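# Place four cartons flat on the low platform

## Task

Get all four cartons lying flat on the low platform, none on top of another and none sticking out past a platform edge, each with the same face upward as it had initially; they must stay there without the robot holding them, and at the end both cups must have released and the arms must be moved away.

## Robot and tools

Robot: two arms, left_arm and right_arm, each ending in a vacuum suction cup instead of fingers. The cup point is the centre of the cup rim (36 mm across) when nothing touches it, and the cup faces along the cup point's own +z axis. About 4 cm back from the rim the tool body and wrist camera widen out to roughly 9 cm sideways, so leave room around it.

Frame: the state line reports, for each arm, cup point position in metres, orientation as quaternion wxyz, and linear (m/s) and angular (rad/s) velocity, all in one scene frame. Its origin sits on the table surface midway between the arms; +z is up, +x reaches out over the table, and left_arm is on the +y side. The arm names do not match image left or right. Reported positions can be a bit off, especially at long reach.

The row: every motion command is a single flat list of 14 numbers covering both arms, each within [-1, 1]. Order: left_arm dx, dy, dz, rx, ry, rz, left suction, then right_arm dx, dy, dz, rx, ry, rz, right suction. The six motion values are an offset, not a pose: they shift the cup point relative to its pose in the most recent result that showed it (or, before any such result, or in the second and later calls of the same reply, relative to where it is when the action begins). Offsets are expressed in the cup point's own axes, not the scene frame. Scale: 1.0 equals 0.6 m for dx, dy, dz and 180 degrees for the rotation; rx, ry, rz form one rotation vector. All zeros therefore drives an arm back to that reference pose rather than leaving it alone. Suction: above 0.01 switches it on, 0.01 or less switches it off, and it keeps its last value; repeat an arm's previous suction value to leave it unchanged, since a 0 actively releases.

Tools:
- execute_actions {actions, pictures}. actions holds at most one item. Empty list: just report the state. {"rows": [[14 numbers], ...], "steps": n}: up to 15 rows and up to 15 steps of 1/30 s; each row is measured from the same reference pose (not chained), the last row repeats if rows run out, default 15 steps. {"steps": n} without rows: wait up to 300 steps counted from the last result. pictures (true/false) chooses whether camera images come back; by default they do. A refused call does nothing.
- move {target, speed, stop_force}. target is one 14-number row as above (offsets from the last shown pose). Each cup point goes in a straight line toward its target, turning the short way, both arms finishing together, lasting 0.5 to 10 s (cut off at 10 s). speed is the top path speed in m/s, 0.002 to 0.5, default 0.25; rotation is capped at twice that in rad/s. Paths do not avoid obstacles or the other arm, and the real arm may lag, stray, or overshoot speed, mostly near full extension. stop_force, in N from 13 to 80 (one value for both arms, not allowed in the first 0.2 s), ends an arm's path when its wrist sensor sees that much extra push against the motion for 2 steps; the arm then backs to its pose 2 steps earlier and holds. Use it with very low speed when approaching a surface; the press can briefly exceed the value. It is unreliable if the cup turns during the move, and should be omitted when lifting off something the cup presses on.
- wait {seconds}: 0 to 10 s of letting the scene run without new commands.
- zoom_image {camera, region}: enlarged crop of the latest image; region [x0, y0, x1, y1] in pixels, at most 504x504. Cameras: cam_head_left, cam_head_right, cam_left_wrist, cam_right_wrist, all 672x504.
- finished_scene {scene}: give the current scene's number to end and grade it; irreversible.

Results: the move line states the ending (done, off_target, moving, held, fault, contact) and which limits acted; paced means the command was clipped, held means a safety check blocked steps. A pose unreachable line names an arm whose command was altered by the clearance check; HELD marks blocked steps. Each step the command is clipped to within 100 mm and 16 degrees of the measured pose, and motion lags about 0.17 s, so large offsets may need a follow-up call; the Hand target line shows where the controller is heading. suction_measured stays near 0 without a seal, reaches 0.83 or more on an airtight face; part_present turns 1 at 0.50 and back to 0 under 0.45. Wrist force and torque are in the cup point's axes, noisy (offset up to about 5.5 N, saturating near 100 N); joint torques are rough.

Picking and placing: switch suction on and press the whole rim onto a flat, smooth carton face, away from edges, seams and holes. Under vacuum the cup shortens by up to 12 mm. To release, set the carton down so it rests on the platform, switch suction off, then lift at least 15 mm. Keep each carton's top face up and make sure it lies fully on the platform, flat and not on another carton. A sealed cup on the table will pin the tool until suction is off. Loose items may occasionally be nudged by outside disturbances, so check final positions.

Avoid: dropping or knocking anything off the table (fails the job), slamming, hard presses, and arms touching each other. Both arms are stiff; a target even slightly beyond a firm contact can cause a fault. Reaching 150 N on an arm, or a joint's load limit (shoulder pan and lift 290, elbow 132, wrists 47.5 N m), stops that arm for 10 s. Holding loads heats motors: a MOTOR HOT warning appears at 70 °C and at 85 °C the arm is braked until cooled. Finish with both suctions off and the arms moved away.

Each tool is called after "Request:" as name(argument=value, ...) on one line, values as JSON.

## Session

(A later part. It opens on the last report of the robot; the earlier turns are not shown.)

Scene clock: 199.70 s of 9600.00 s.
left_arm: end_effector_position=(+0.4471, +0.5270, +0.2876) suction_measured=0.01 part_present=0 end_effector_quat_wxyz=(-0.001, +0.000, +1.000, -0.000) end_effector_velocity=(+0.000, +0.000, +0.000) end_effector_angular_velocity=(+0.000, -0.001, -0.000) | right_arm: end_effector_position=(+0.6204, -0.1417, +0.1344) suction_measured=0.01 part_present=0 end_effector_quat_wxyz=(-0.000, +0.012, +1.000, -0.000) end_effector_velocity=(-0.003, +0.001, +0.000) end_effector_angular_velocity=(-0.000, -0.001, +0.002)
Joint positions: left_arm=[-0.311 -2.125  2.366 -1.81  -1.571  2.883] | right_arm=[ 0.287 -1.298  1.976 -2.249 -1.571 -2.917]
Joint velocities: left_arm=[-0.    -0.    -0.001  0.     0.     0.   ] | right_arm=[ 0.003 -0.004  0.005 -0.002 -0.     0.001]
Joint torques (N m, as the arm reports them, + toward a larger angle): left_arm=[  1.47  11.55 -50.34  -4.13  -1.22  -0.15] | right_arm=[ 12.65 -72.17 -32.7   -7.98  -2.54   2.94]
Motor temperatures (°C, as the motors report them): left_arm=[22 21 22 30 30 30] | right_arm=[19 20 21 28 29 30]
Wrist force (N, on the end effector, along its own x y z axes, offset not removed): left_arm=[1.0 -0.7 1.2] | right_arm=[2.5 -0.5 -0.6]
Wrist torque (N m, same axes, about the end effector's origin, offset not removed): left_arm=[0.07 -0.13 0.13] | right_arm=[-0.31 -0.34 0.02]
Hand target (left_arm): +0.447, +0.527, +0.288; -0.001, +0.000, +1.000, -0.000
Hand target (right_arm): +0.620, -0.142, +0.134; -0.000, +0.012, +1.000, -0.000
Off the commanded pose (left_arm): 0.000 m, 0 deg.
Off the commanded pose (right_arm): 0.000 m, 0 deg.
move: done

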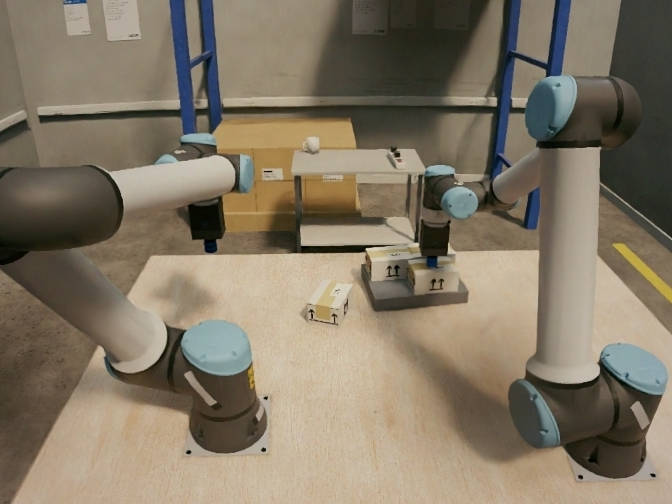

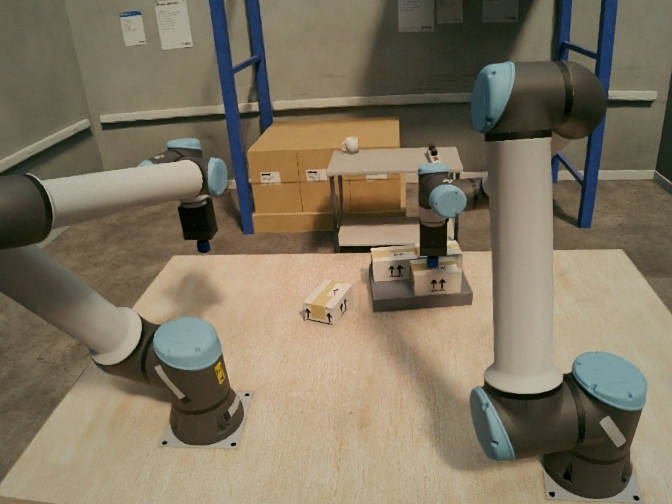

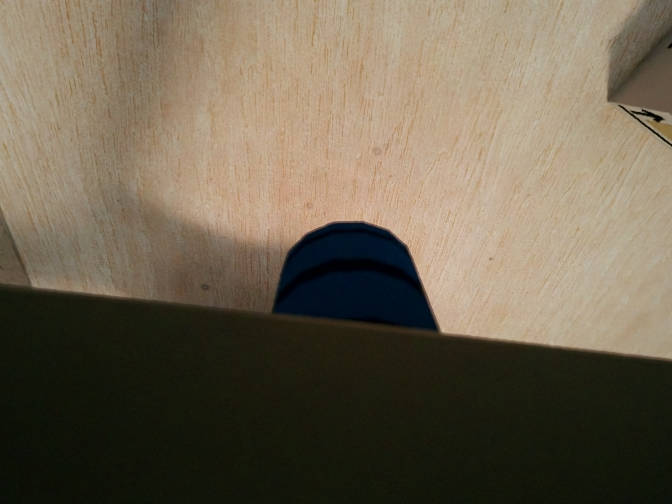

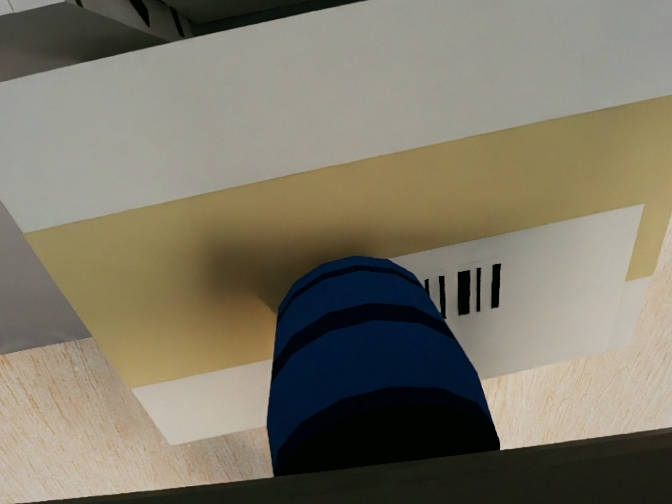

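Request:
move(target=[0,0,0,0,0,0,0, 0,0,0.035,0,0,0,1], speed=0.04)

Request:
execute_actions(actions=[{"rows":[[0,0,0,0,0,0,0,0,0,0,0,0,0,1],[0,0,0,0,0,0,0,0,0,0,0,0,0,1],[0,0,0,0,0,0,0,0,0,-0.002,0,0,0,1],[0,0,0,0,0,0,0,0,0,-0.004,0,0,0,1],[0,0,0,0,0,0,0,0,0,-0.006,0,0,0,1],[0,0,0,0,0,0,0,0,0,-0.008,0,0,0,1],[0,0,0,0,0,0,0,0,0,-0.009,0,0,0,1]],"steps":12}], pictures=false)

Request:
move(target=[0,0,0,0,0,0,0, -0.0178,-0.0514,0,0,0,0.003,1], speed=0.08)

Scene clock: 208.63 s of 9600.00 s.
left_arm: end_effector_position=(+0.4471, +0.5270, +0.2876) suction_measured=0.01 part_present=0 end_effector_quat_wxyz=(-0.001, +0.000, +1.000, -0.000) end_effector_velocity=(-0.000, +0.000, -0.000) end_effector_angular_velocity=(+0.000, +0.000, -0.000) | right_arm: end_effector_position=(+0.6204, -0.1417, +0.1138) suction_measured=0.94 part_present=1 end_effector_quat_wxyz=(-0.000, +0.012, +1.000, -0.000) end_effector_velocity=(+0.001, -0.001, -0.002) end_effector_angular_velocity=(+0.000, -0.001, -0.001)
Joint positions: left_arm=[-0.311 -2.125  2.366 -1.81  -1.571  2.883] | right_arm=[ 0.287 -1.274  1.991 -2.287 -1.571 -2.917]
Joint velocities: left_arm=[ 0. -0.  0. -0.  0.  0.] | right_arm=[-0.001  0.002  0.001 -0.005  0.     0.   ]
Joint torques (N m, as the arm reports them, + toward a larger angle): left_arm=[  0.83  10.35 -49.68  -3.69  -1.25   0.03] | right_arm=[-15.73 -54.55 -33.32  -8.55  -1.84  -2.52]
Motor temperatures (°C, as the motors report them): left_arm=[22 21 22 30 30 30] | right_arm=[19 20 21 28 29 30]
Wrist force (N, on the end effector, along its own x y z axes, offset not removed): left_arm=[0.6 -0.2 0.6] | right_arm=[2.3 -0.4 1.0]
Wrist torque (N m, same axes, about the end effector's origin, offset not removed): left_arm=[0.24 -0.15 0.10] | right_arm=[-0.16 -0.33 0.08]
Hand target (left_arm): +0.447, +0.527, +0.288; -0.001, +0.000, +1.000, -0.000
Hand target (right_arm): +0.620, -0.142, +0.113; -0.000, +0.012, +1.000, -0.000
Off the commanded pose (left_arm): 0.000 m, 0 deg.
Off the commanded pose (right_arm): 0.000 m, 0 deg.
After step 90, 5.00 s passed at rest.
move: done

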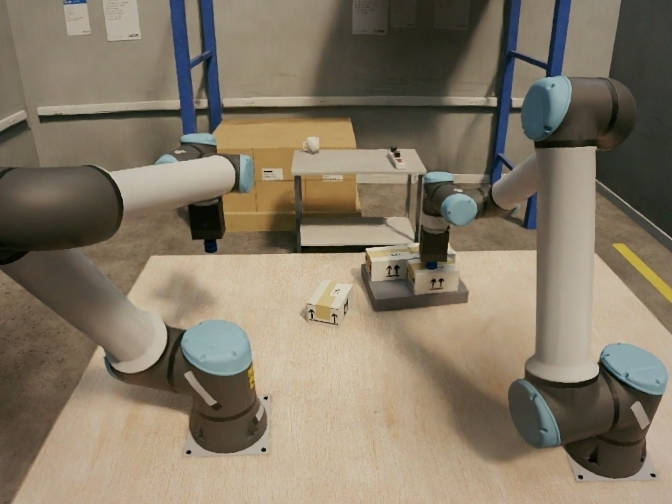

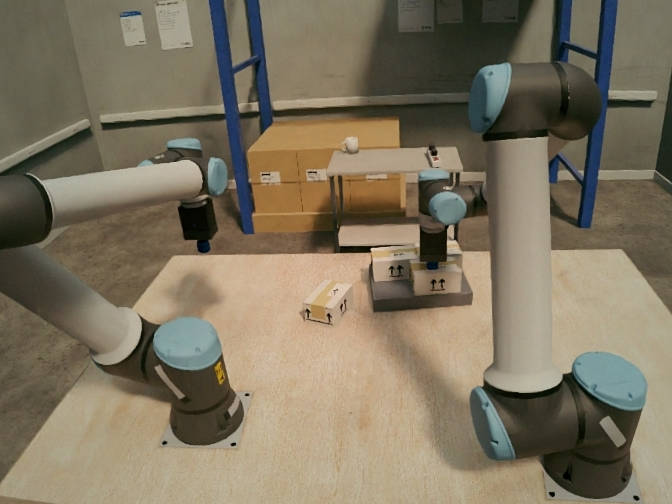

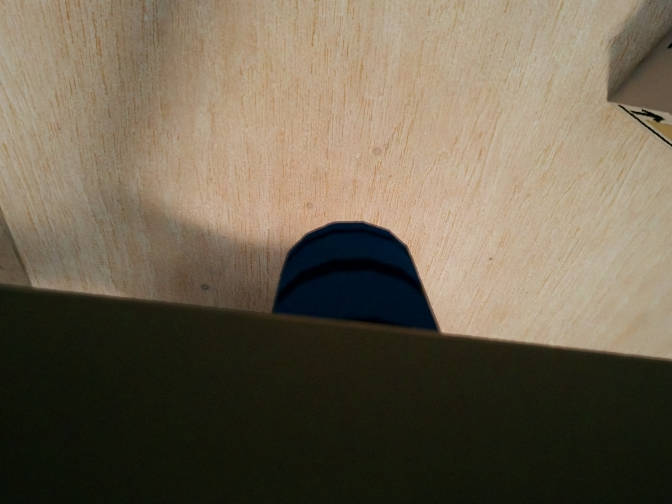

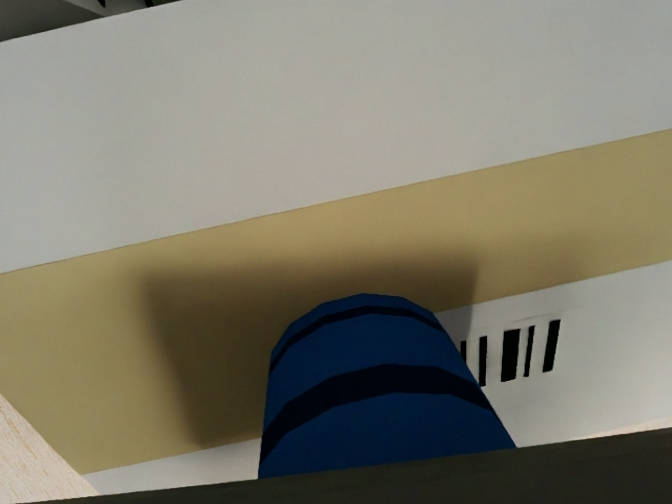

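Scene clock: 209.03 s of 9600.00 s.
left_arm: end_effector_position=(+0.4471, +0.5270, +0.2876) suction_measured=0.01 part_present=0 end_effector_quat_wxyz=(-0.001, +0.000, +1.000, -0.000) end_effector_velocity=(-0.000, +0.000, -0.000) end_effector_angular_velocity=(+0.000, +0.000, -0.000) | right_arm: end_effector_position=(+0.6204, -0.1417, +0.1181) suction_measured=0.95 part_present=1 end_effector_quat_wxyz=(-0.000, +0.012, +1.000, -0.000) end_effector_velocity=(+0.001, -0.001, +0.007) end_effector_angular_velocity=(+0.001, +0.001, -0.001)
Joint positions: left_arm=[-0.311 -2.125  2.366 -1.81  -1.571  2.883] | right_arm=[ 0.287 -1.279  1.988 -2.279 -1.571 -2.917]
Joint velocities: left_arm=[0. 0. 0. 0. 0. 0.] | right_arm=[-0.002 -0.008 -0.006  0.015  0.001 -0.001]
Joint torques (N m, as the arm reports them, + toward a larger angle): left_arm=[  1.48   9.13 -49.46  -3.96  -1.05  -0.07] | right_arm=[-13.61 -73.72 -48.48  -2.    -1.84  -2.5 ]
Motor temperatures (°C, as the motors report them): left_arm=[22 21 22 30 30 30] | right_arm=[19 20 21 28 29 30]
Wrist force (N, on the end effector, along its own x y z axes, offset not removed): left_arm=[-1.7 0.4 -0.3] | right_arm=[2.4 -0.3 -0.5]
Wrist torque (N m, same axes, about the end effector's origin, offset not removed): left_arm=[0.11 0.25 -0.11] | right_arm=[-0.12 -0.25 0.07]
Hand target (left_arm): +0.447, +0.527, +0.288; -0.001, +0.000, +1.000, -0.000
Hand target (right_arm): +0.620, -0.142, +0.119; -0.000, +0.012, +1.000, -0.000
Off the commanded pose (left_arm): 0.000 m, 0 deg.
Off the commanded pose (right_arm): 0.001 m, 0 deg.
Steps of this call (steps 1 to 12: all 12 steps of this action). Readings (end_effector_position | what the end effector reports):
1: left_arm (+0.4471, +0.5270, +0.2876) | right_arm (+0.6204, -0.1417, +0.1137) | left_arm suction_measured=0.01 part_present=0 | right_arm suction_measured=0.94 part_present=1
2: left_arm (+0.4471, +0.5270, +0.2876) | right_arm (+0.6204, -0.1417, +0.1137) | left_arm suction_measured=0.01 part_present=0 | right_arm suction_measured=0.94 part_present=1
4: left_arm (+0.4471, +0.5270, +0.2876) | right_arm (+0.6204, -0.1417, +0.1138) | left_arm suction_measured=0.01 part_present=0 | right_arm suction_measured=0.95 part_present=1
8: left_arm (+0.4471, +0.5270, +0.2876) | right_arm (+0.6203, -0.1417, +0.1161) | left_arm suction_measured=0.01 part_present=0 | right_arm suction_measured=0.95 part_present=1
12: the state above

Scene clock: 210.20 s of 9600.00 s.
left_arm: end_effector_position=(+0.4471, +0.5270, +0.2876) suction_measured=0.01 part_present=0 end_effector_quat_wxyz=(-0.001, +0.000, +1.000, -0.000) end_effector_velocity=(+0.000, -0.000, +0.000) end_effector_angular_velocity=(-0.000, +0.000, -0.000) | right_arm: end_effector_position=(+0.6302, -0.1725, +0.1190) suction_measured=0.95 part_present=1 end_effector_quat_wxyz=(-0.000, +0.017, +1.000, -0.000) end_effector_velocity=(+0.000, -0.001, +0.000) end_effector_angular_velocity=(+0.000, -0.001, +0.001)
Joint positions: left_arm=[-0.311 -2.125  2.366 -1.81  -1.571  2.883] | right_arm=[ 0.244 -1.285  1.994 -2.279 -1.571 -2.952]
Joint velocities: left_arm=[ 0.  0. -0.  0. -0.  0.] | right_arm=[-0.002 -0.001  0.    -0.     0.    -0.003]
Joint torques (N m, as the arm reports them, + toward a larger angle): left_arm=[  0.66  11.68 -49.97  -3.96  -1.54   0.26] | right_arm=[-13.51 -72.56 -33.26  -8.67  -2.38  -2.1 ]
Motor temperatures (°C, as the motors report them): left_arm=[22 21 22 30 30 30] | right_arm=[19 20 21 28 29 30]
Wrist force (N, on the end effector, along its own x y z axes, offset not removed): left_arm=[-0.9 4.9 1.7] | right_arm=[3.8 -2.6 3.1]
Wrist torque (N m, same axes, about the end effector's origin, offset not removed): left_arm=[1.00 0.14 -0.05] | right_arm=[-0.64 -0.54 0.09]
Hand target (left_arm): +0.447, +0.527, +0.288; -0.001, +0.000, +1.000, -0.000
Hand target (right_arm): +0.630, -0.173, +0.119; -0.000, +0.017, +1.000, -0.000
Off the commanded pose (left_arm): 0.000 m, 0 deg.
Off the commanded pose (right_arm): 0.000 m, 0 deg.
move: done

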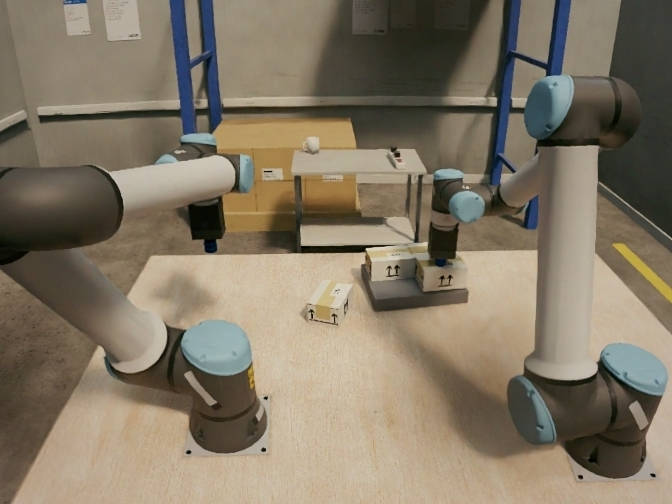

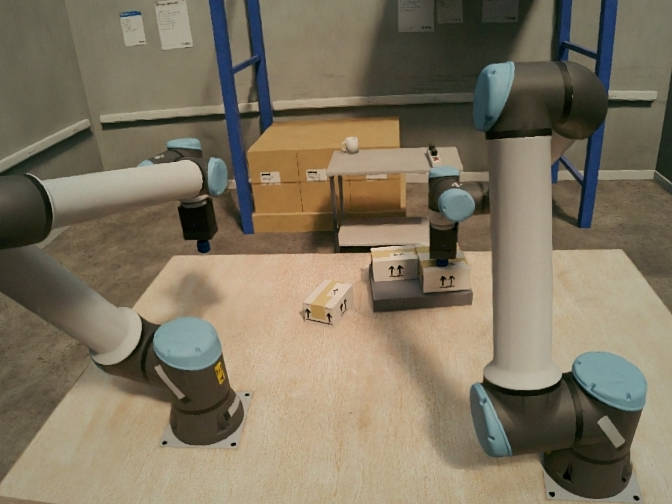

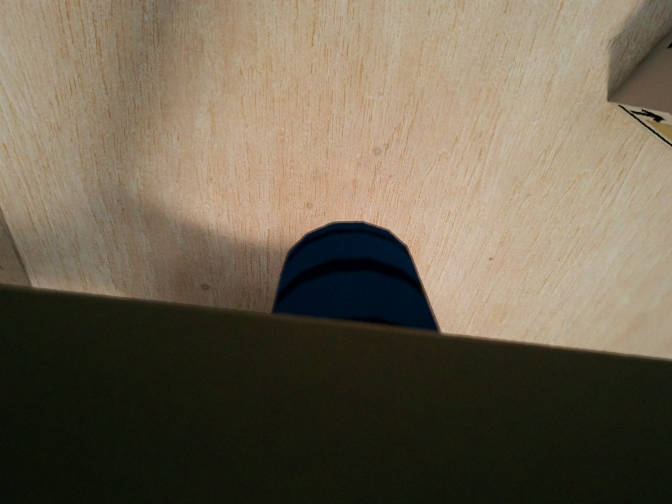

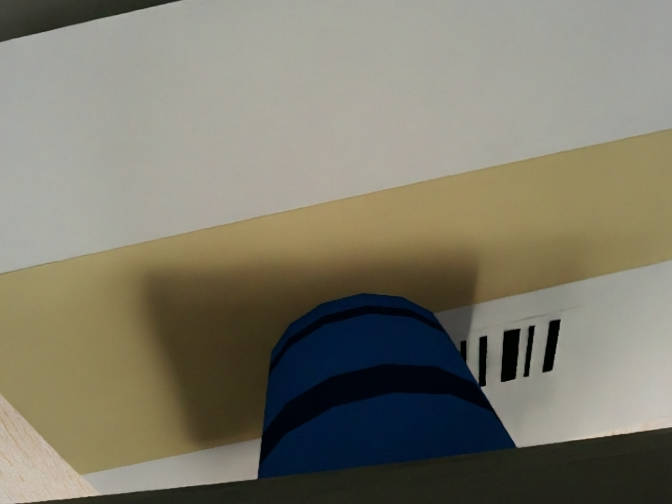

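Request:
zoom_image(camera="cam_head_right", region=[360, 235, 490, 320])

Request:
zoom_image(camera="cam_head_left", region=[355, 235, 485, 320])

Region (360, 235, 490, 320) of cam_head_right's 672x504 image, scaled by 3.877, with more detail than that image has; it fills the top 330 rows of this view, and the rest is white.

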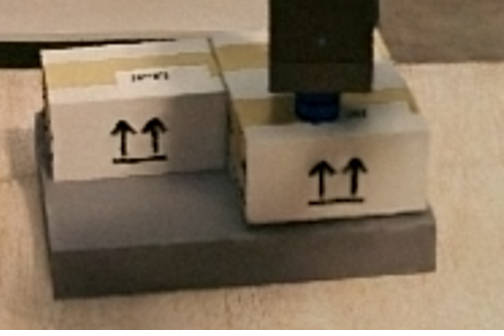

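Region (355, 235, 485, 320) of cam_head_left's 672x504 image, scaled by 3.877, with more detail than that image has; it fills the top 330 rows of this view, and the rest is white.

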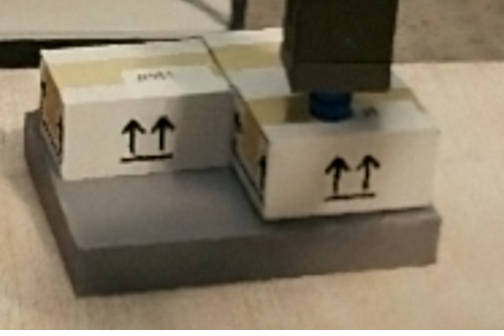

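Request:
execute_actions(actions=[{"rows":[[0,0.02,0,0,0,0,0,0,0,0.002,0,0,0,1],[0,0.02,0,0,0,0,0,0,0,0.004,0,0,0,1],[0,0.02,0,0,0,0,0,0,0,0.006,0,0,0,1],[0,0,0,0,0,0,0,0,0,0.008,0,0,0,1],[0,0,0,0,0,0,0,0,0,0.0095,0,0,0,1],[0,0,0,0,0,0,0,0,0,0.0105,0,0,0,1],[0,0,0,0,0,0,0,0,0,0.0105,0,0,0,1],[0,0,0,0,0,0,0,0,0,0.0105,0,0,0,1],[0,0,0,0,0,0,0,0,0,0.0105,0,0,0,1],[0,0,0,0,0,0,0,0,0,0.0105,0,0,0,1],[0,0,0,0,0,0,0,0,0,0.0105,0,0,0,1],[0,0,0,0,0,0,0,0,0,0.0105,0,0,0,1],[0,0,0,0,0,0,0,0,0,0.0105,0,0,0,0]],"steps":15}], pictures=false)

Request:
execute_actions(actions=[{"rows":[[0,0,0,0,0,0,0,0,0,-0.002,0,0,0,0],[0,0,0,0,0,0,0,0,0,-0.005,0,0,0,0],[0,0,0,0,0,0,0,0,0,-0.009,0,0,0,0],[0,0,0,0,0,0,0,0,0,-0.014,0,0,0,0],[0,0,0,0,0,0,0,0,0,-0.02,0,0,0,0],[0,0,0,0,0,0,0,0,0,-0.026,0,0,0,0],[0,0,0,0,0,0,0,0,0,-0.032,0,0,0,0],[0,0,0,0,0,0,0,0,0,-0.038,0,0,0,0],[0,0,0,0,0,0,0,0,0,-0.043,0,0,0,0],[0,0,0,0,0,0,0,0,0,-0.047,0,0,0,0],[0,0,0,0,0,0,0,0,0,-0.05,0,0,0,0]],"steps":13}], pictures=false)

Request:
move(target=[0,0.2,0,0,0,0,0, 0.18,0.624,0,0,0,-0.3975,0], speed=0.4)

Scene clock: 233.10 s of 9600.00 s.
left_arm: end_effector_position=(+0.4471, +0.5275, +0.2876) suction_measured=0.01 part_present=0 end_effector_quat_wxyz=(-0.001, +0.000, +1.000, -0.000) end_effector_velocity=(-0.000, -0.003, -0.000) end_effector_angular_velocity=(+0.001, +0.000, +0.000) | right_arm: end_effector_position=(+0.6303, -0.1725, +0.1132) suction_measured=0.01 part_present=0 end_effector_quat_wxyz=(-0.000, +0.017, +1.000, -0.000) end_effector_velocity=(+0.002, -0.001, -0.000) end_effector_angular_velocity=(+0.002, -0.005, -0.002)
Joint positions: left_arm=[-0.31  -2.125  2.366 -1.81  -1.571  2.884] | right_arm=[ 0.243 -1.278  1.998 -2.29  -1.571 -2.952]
Joint velocities: left_arm=[-0.01  -0.002  0.001  0.001  0.    -0.01 ] | right_arm=[-0.002  0.002 -0.    -0.007  0.001 -0.   ]
Joint torques (N m, as the arm reports them, + toward a larger angle): left_arm=[-11.6  -17.31 -39.89  -0.17  -1.92  -3.06] | right_arm=[ 10.52 -42.81 -27.25  -6.97   2.11   3.06]
Motor temperatures (°C, as the motors report them): left_arm=[22 21 22 30 30 30] | right_arm=[19 20 21 28 29 30]
Wrist force (N, on the end effector, along its own x y z axes, offset not removed): left_arm=[3.3 0.3 0.9] | right_arm=[3.7 -3.6 -11.6]
Wrist torque (N m, same axes, about the end effector's origin, offset not removed): left_arm=[-0.09 -0.54 0.01] | right_arm=[-0.74 -0.42 0.13]
Hand target (left_arm): +0.447, +0.527, +0.288; -0.001, +0.000, +1.000, -0.000
Hand target (right_arm): +0.630, -0.172, +0.113; -0.000, +0.017, +1.000, -0.000
Off the commanded pose (left_arm): 0.000 m, 0 deg.
Off the commanded pose (right_arm): 0.000 m, 0 deg.
Steps of this call (steps 1 to 90: nothing new was sent; then 19.40 s passed at rest; steps 91 to 105: all 15 steps of this action). Readings (end_effector_position | what the end effector reports):
91: left_arm (+0.4470, +0.5271, +0.2876) | right_arm (+0.6303, -0.1728, +0.1190) | left_arm suction_measured=0.01 part_present=0 | right_arm suction_measured=0.95 part_present=1
92: left_arm (+0.4470, +0.5285, +0.2876) | right_arm (+0.6303, -0.1728, +0.1189) | left_arm suction_measured=0.01 part_present=0 | right_arm suction_measured=0.95 part_present=1
94: left_arm (+0.4469, +0.5322, +0.2876) | right_arm (+0.6303, -0.1727, +0.1180) | left_arm suction_measured=0.01 part_present=0 | right_arm suction_measured=0.95 part_present=1
98: left_arm (+0.4472, +0.5297, +0.2877) | right_arm (+0.6302, -0.1726, +0.1150) | left_arm suction_measured=0.01 part_present=0 | right_arm suction_measured=0.95 part_present=1
105: the state above

Scene clock: 233.53 s of 9600.00 s.
left_arm: end_effector_position=(+0.4471, +0.5274, +0.2876) suction_measured=0.01 part_present=0 end_effector_quat_wxyz=(-0.001, +0.000, +1.000, -0.000) end_effector_velocity=(+0.000, +0.000, +0.000) end_effector_angular_velocity=(+0.000, -0.000, -0.001) | right_arm: end_effector_position=(+0.6303, -0.1725, +0.1354) suction_measured=0.01 part_present=0 end_effector_quat_wxyz=(-0.000, +0.017, +1.000, -0.000) end_effector_velocity=(-0.000, +0.001, +0.058) end_effector_angular_velocity=(-0.001, -0.000, +0.001)
Joint positions: left_arm=[-0.31  -2.125  2.366 -1.81  -1.571  2.884] | right_arm=[ 0.244 -1.304  1.982 -2.249 -1.571 -2.952]
Joint velocities: left_arm=[ 0.001  0.    -0.     0.     0.001  0.001] | right_arm=[ 0.001 -0.065 -0.043  0.108 -0.001  0.   ]
Joint torques (N m, as the arm reports them, + toward a larger angle): left_arm=[ 12.7   -0.6  -43.39  -1.71  -1.38   2.28] | right_arm=[ 10.8  -66.91 -44.72  -1.29   2.38   3.03]
Motor temperatures (°C, as the motors report them): left_arm=[22 21 22 30 30 30] | right_arm=[19 20 21 28 29 30]
Wrist force (N, on the end effector, along its own x y z axes, offset not removed): left_arm=[-2.2 -1.4 1.8] | right_arm=[4.0 2.1 -0.3]
Wrist torque (N m, same axes, about the end effector's origin, offset not removed): left_arm=[-0.11 0.44 -0.06] | right_arm=[0.19 -0.50 0.11]
Hand target (left_arm): +0.447, +0.527, +0.288; -0.001, +0.000, +1.000, -0.000
Hand target (right_arm): +0.630, -0.172, +0.143; -0.000, +0.017, +1.000, -0.000
Off the commanded pose (left_arm): 0.000 m, 0 deg.
Off the commanded pose (right_arm): 0.008 m, 0 deg.
Steps of this call (steps 1 to 13: all 13 steps of this action). Readings (end_effector_position | what the end effector reports):
1: left_arm (+0.4471, +0.5274, +0.2876) | right_arm (+0.6303, -0.1725, +0.1131) | left_arm suction_measured=0.01 part_present=0 | right_arm suction_measured=0.01 part_present=0
2: left_arm (+0.4471, +0.5273, +0.2876) | right_arm (+0.6303, -0.1725, +0.1133) | left_arm suction_measured=0.01 part_present=0 | right_arm suction_measured=0.01 part_present=0
4: left_arm (+0.4471, +0.5273, +0.2876) | right_arm (+0.6302, -0.1725, +0.1145) | left_arm suction_measured=0.01 part_present=0 | right_arm suction_measured=0.01 part_present=0
8: left_arm (+0.4471, +0.5274, +0.2876) | right_arm (+0.6302, -0.1725, +0.1221) | left_arm suction_measured=0.01 part_present=0 | right_arm suction_measured=0.01 part_present=0
13: the state above

Scene clock: 236.23 s of 9600.00 s.
left_arm: end_effector_position=(+0.4473, +0.6473, +0.2876) suction_measured=0.01 part_present=0 end_effector_quat_wxyz=(-0.001, +0.000, +1.000, -0.000) end_effector_velocity=(+0.000, +0.001, -0.000) end_effector_angular_velocity=(-0.001, -0.000, -0.000) | right_arm: end_effector_position=(+0.5355, +0.2049, +0.1427) suction_measured=0.01 part_present=0 end_effector_quat_wxyz=(-0.000, -0.570, +0.821, -0.001) end_effector_velocity=(-0.001, +0.003, -0.001) end_effector_angular_velocity=(-0.002, +0.000, +0.009)
Joint positions: left_arm=[ 0.01  -2.027  2.32  -1.863 -1.571  3.204] | right_arm=[ 0.729 -1.109  1.68  -2.142 -1.572 -3.714]
Joint velocities: left_arm=[ 0.002  0.001 -0.    -0.001 -0.001  0.002] | right_arm=[ 0.004  0.003 -0.004  0.002 -0.001 -0.005]
Joint torques (N m, as the arm reports them, + toward a larger angle): left_arm=[ 14.62   9.   -56.07  -6.33  -1.69   2.65] | right_arm=[  9.64 -67.65 -51.35  -1.4   -4.16  -2.16]
Motor temperatures (°C, as the motors report them): left_arm=[22 21 22 30 30 30] | right_arm=[19 20 21 28 29 30]
Wrist force (N, on the end effector, along its own x y z axes, offset not removed): left_arm=[-0.3 -2.2 2.5] | right_arm=[3.2 1.6 -0.9]
Wrist torque (N m, same axes, about the end effector's origin, offset not removed): left_arm=[-0.14 -0.02 0.02] | right_arm=[0.07 -0.44 0.17]
Hand target (left_arm): +0.447, +0.647, +0.288; -0.001, +0.000, +1.000, -0.000
Hand target (right_arm): +0.535, +0.205, +0.143; -0.000, -0.571, +0.821, -0.001
Off the commanded pose (left_arm): 0.000 m, 0 deg.
Off the commanded pose (right_arm): 0.001 m, 0 deg.
move: done

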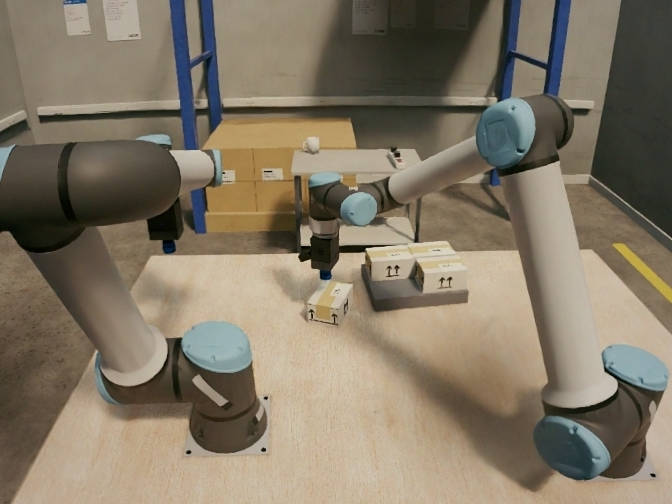

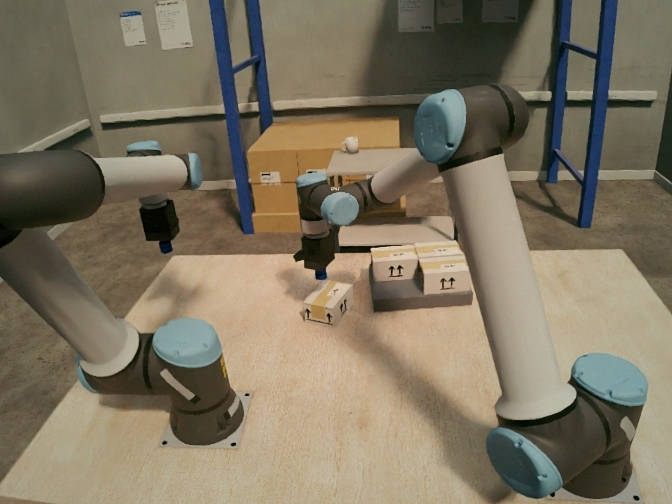

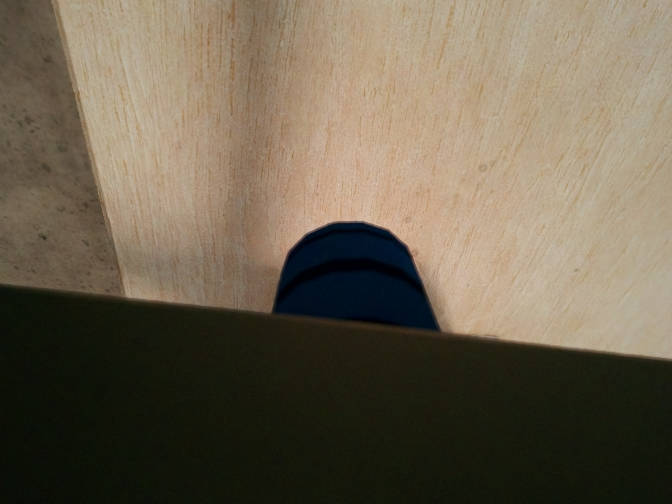

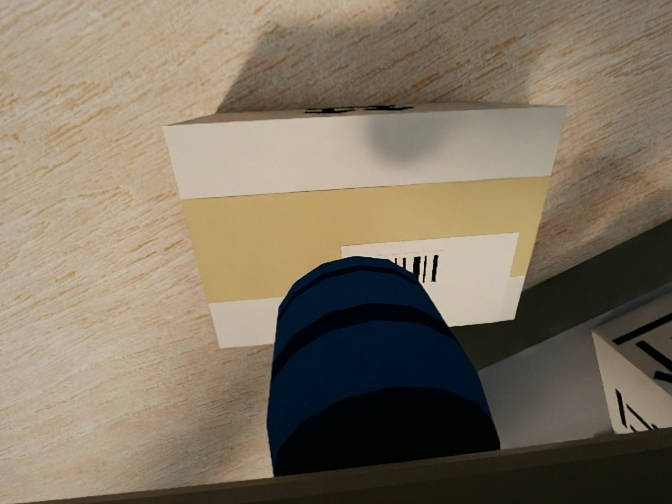

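Request:
move(target=[0,0,0,0,0,0,0, 0.0225,-0.026,0.0845,0,0,0,0], speed=0.12)

Scene clock: 253.63 s of 9600.00 s.
left_arm: end_effector_position=(+0.4474, +0.6473, +0.2877) suction_measured=0.01 part_present=0 end_effector_quat_wxyz=(-0.001, +0.000, +1.000, -0.000) end_effector_velocity=(-0.000, +0.000, +0.000) end_effector_angular_velocity=(+0.000, -0.000, -0.000) | right_arm: end_effector_position=(+0.5453, +0.1869, +0.0924) suction_measured=0.01 part_present=0 end_effector_quat_wxyz=(-0.000, -0.570, +0.821, -0.001) end_effector_velocity=(-0.000, -0.000, -0.003) end_effector_angular_velocity=(-0.000, +0.001, +0.000)
Joint positions: left_arm=[ 0.01  -2.027  2.32  -1.863 -1.571  3.204] | right_arm=[ 0.706 -1.07   1.726 -2.226 -1.572 -3.737]
Joint velocities: left_arm=[-0. -0.  0.  0.  0.  0.] | right_arm=[-0.001  0.003  0.002 -0.004  0.001 -0.001]
Joint torques (N m, as the arm reports them, + toward a larger angle): left_arm=[-11.03 -27.01 -42.2   -1.76  -0.33  -2.4 ] | right_arm=[-17.29 -72.63 -32.63  -7.84  -1.52  -2.59]
Motor temperatures (°C, as the motors report them): left_arm=[22 21 22 30 30 30] | right_arm=[19 20 21 28 29 30]
Wrist force (N, on the end effector, along its own x y z axes, offset not removed): left_arm=[1.5 -2.4 -0.3] | right_arm=[1.9 -0.9 0.5]
Wrist torque (N m, same axes, about the end effector's origin, offset not removed): left_arm=[-0.16 -0.37 -0.06] | right_arm=[-0.22 -0.27 0.10]
Hand target (left_arm): +0.447, +0.647, +0.288; -0.001, +0.000, +1.000, -0.000
Hand target (right_arm): +0.545, +0.187, +0.092; -0.000, -0.570, +0.821, -0.001
Off the commanded pose (left_arm): 0.000 m, 0 deg.
Off the commanded pose (right_arm): 0.000 m, 0 deg.
After step 90, 13.37 s passed at rest.
move: done

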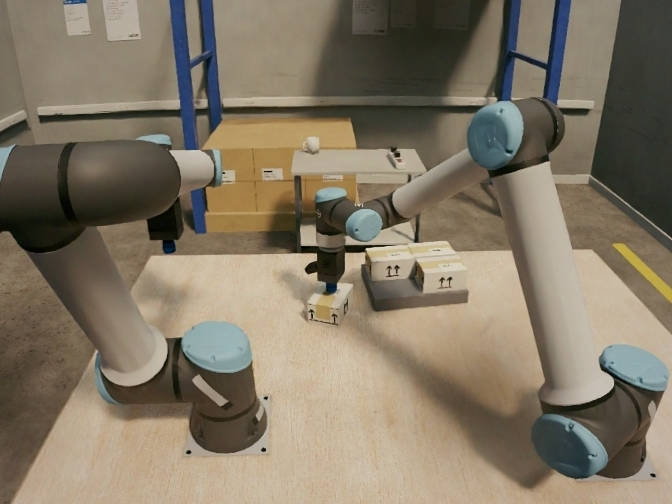

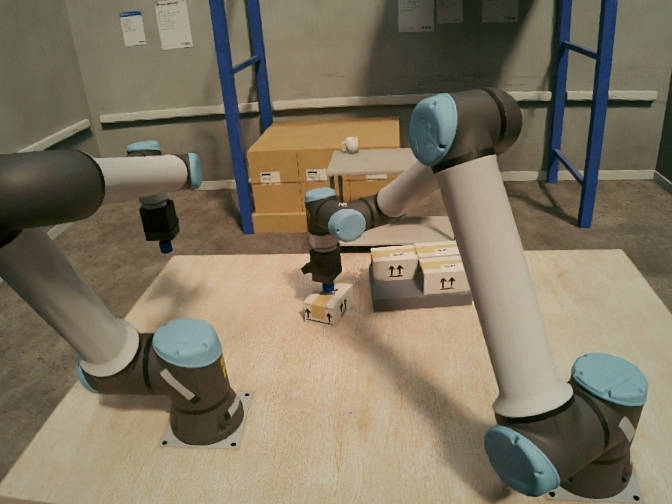

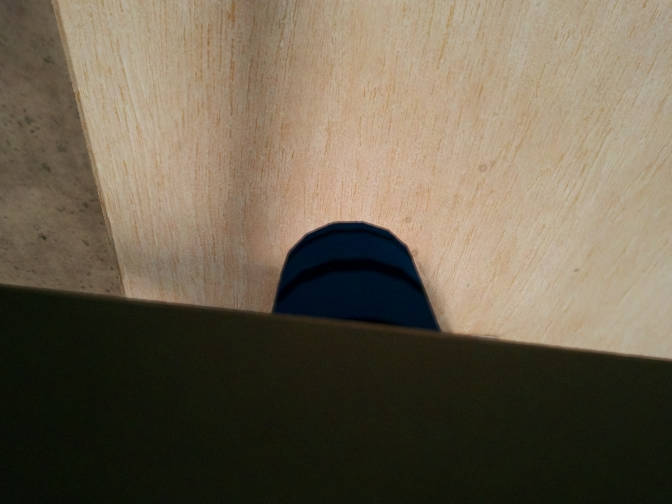

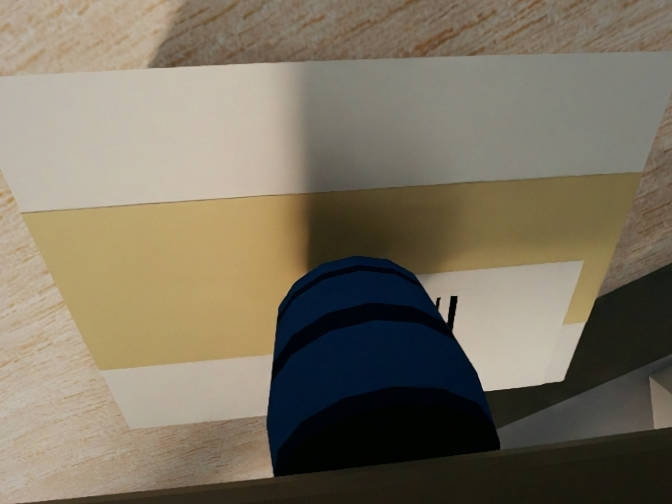

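Request:
move(target=[0,0,0,0,0,0,0, 0,0,0.0465,0,0,0,1], speed=0.04)

Scene clock: 267.87 s of 9600.00 s.
left_arm: end_effector_position=(+0.4473, +0.6473, +0.2876) suction_measured=0.01 part_present=0 end_effector_quat_wxyz=(-0.001, +0.000, +1.000, -0.000) end_effector_velocity=(-0.000, +0.000, -0.000) end_effector_angular_velocity=(+0.000, +0.000, +0.000) | right_arm: end_effector_position=(+0.5453, +0.1869, +0.0648) suction_measured=0.94 part_present=1 end_effector_quat_wxyz=(-0.000, -0.570, +0.821, -0.001) end_effector_velocity=(+0.001, -0.000, -0.003) end_effector_angular_velocity=(+0.000, +0.000, -0.000)
Joint positions: left_arm=[ 0.01  -2.027  2.32  -1.863 -1.571  3.204] | right_arm=[ 0.706 -1.042  1.74  -2.269 -1.572 -3.737]
Joint velocities: left_arm=[ 0.  0.  0.  0.  0. -0.] | right_arm=[-0.001  0.003  0.001 -0.004  0.    -0.   ]
Joint torques (N m, as the arm reports them, + toward a larger angle): left_arm=[-10.67 -20.02 -51.43  -4.85   1.04  -2.23] | right_arm=[ 11.68 -77.03 -35.34  -8.4   -1.05   3.07]
Motor temperatures (°C, as the motors report them): left_arm=[22 21 22 30 30 30] | right_arm=[19 20 21 28 29 30]
Wrist force (N, on the end effector, along its own x y z axes, offset not removed): left_arm=[2.8 1.0 -0.1] | right_arm=[3.5 -0.5 3.5]
Wrist torque (N m, same axes, about the end effector's origin, offset not removed): left_arm=[0.23 -0.43 -0.06] | right_arm=[-0.33 -0.53 0.17]
Hand target (left_arm): +0.447, +0.647, +0.288; -0.001, +0.000, +1.000, -0.000
Hand target (right_arm): +0.545, +0.187, +0.064; -0.000, -0.570, +0.821, -0.001
Off the commanded pose (left_arm): 0.000 m, 0 deg.
Off the commanded pose (right_arm): 0.000 m, 0 deg.
After step 90, 10.13 s passed at rest.
move: done

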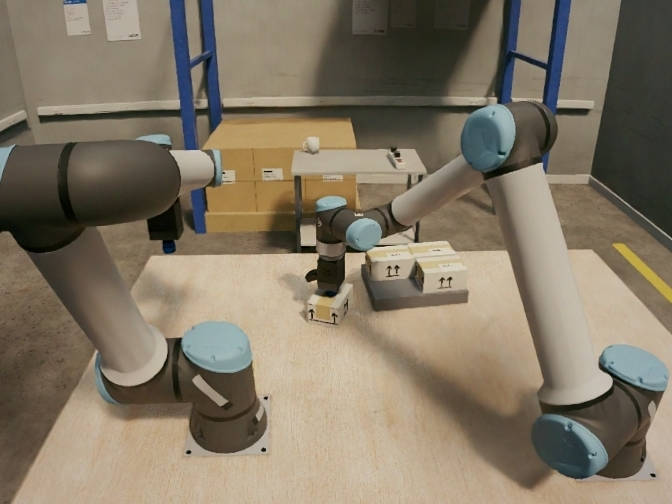

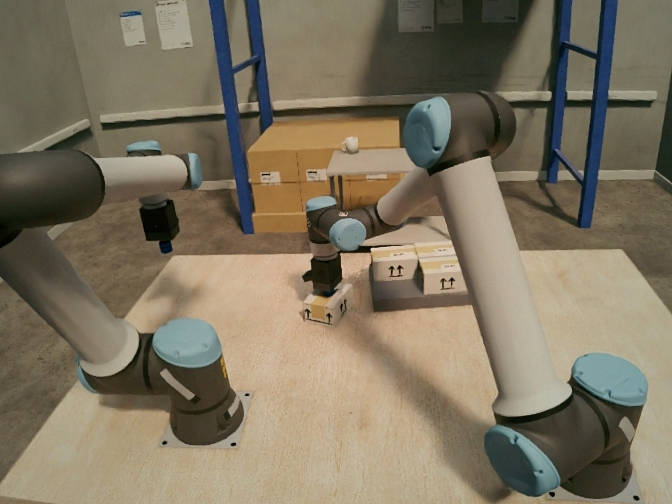

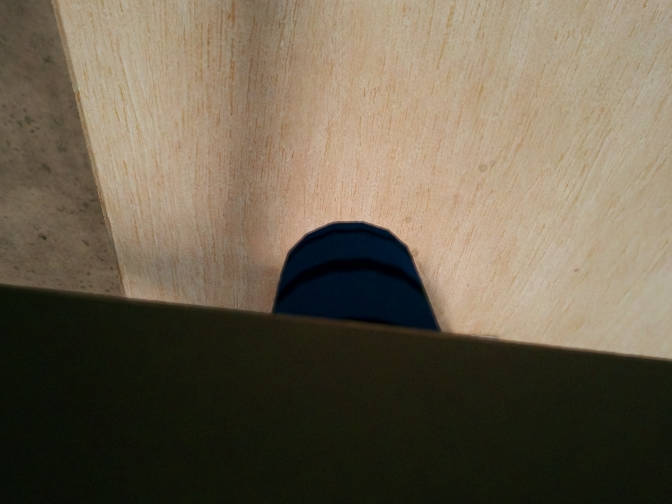

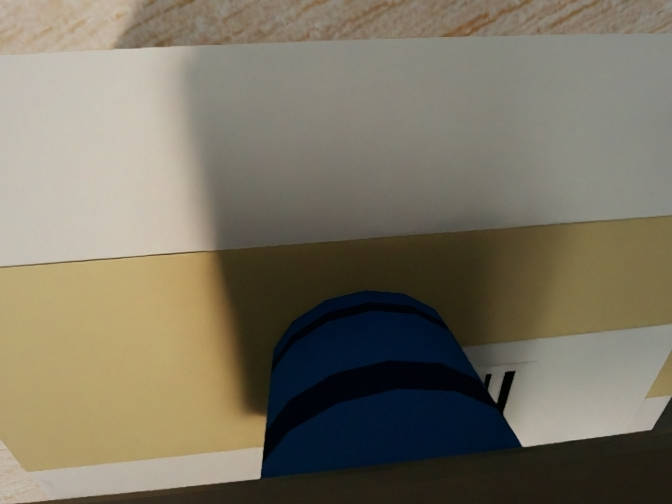

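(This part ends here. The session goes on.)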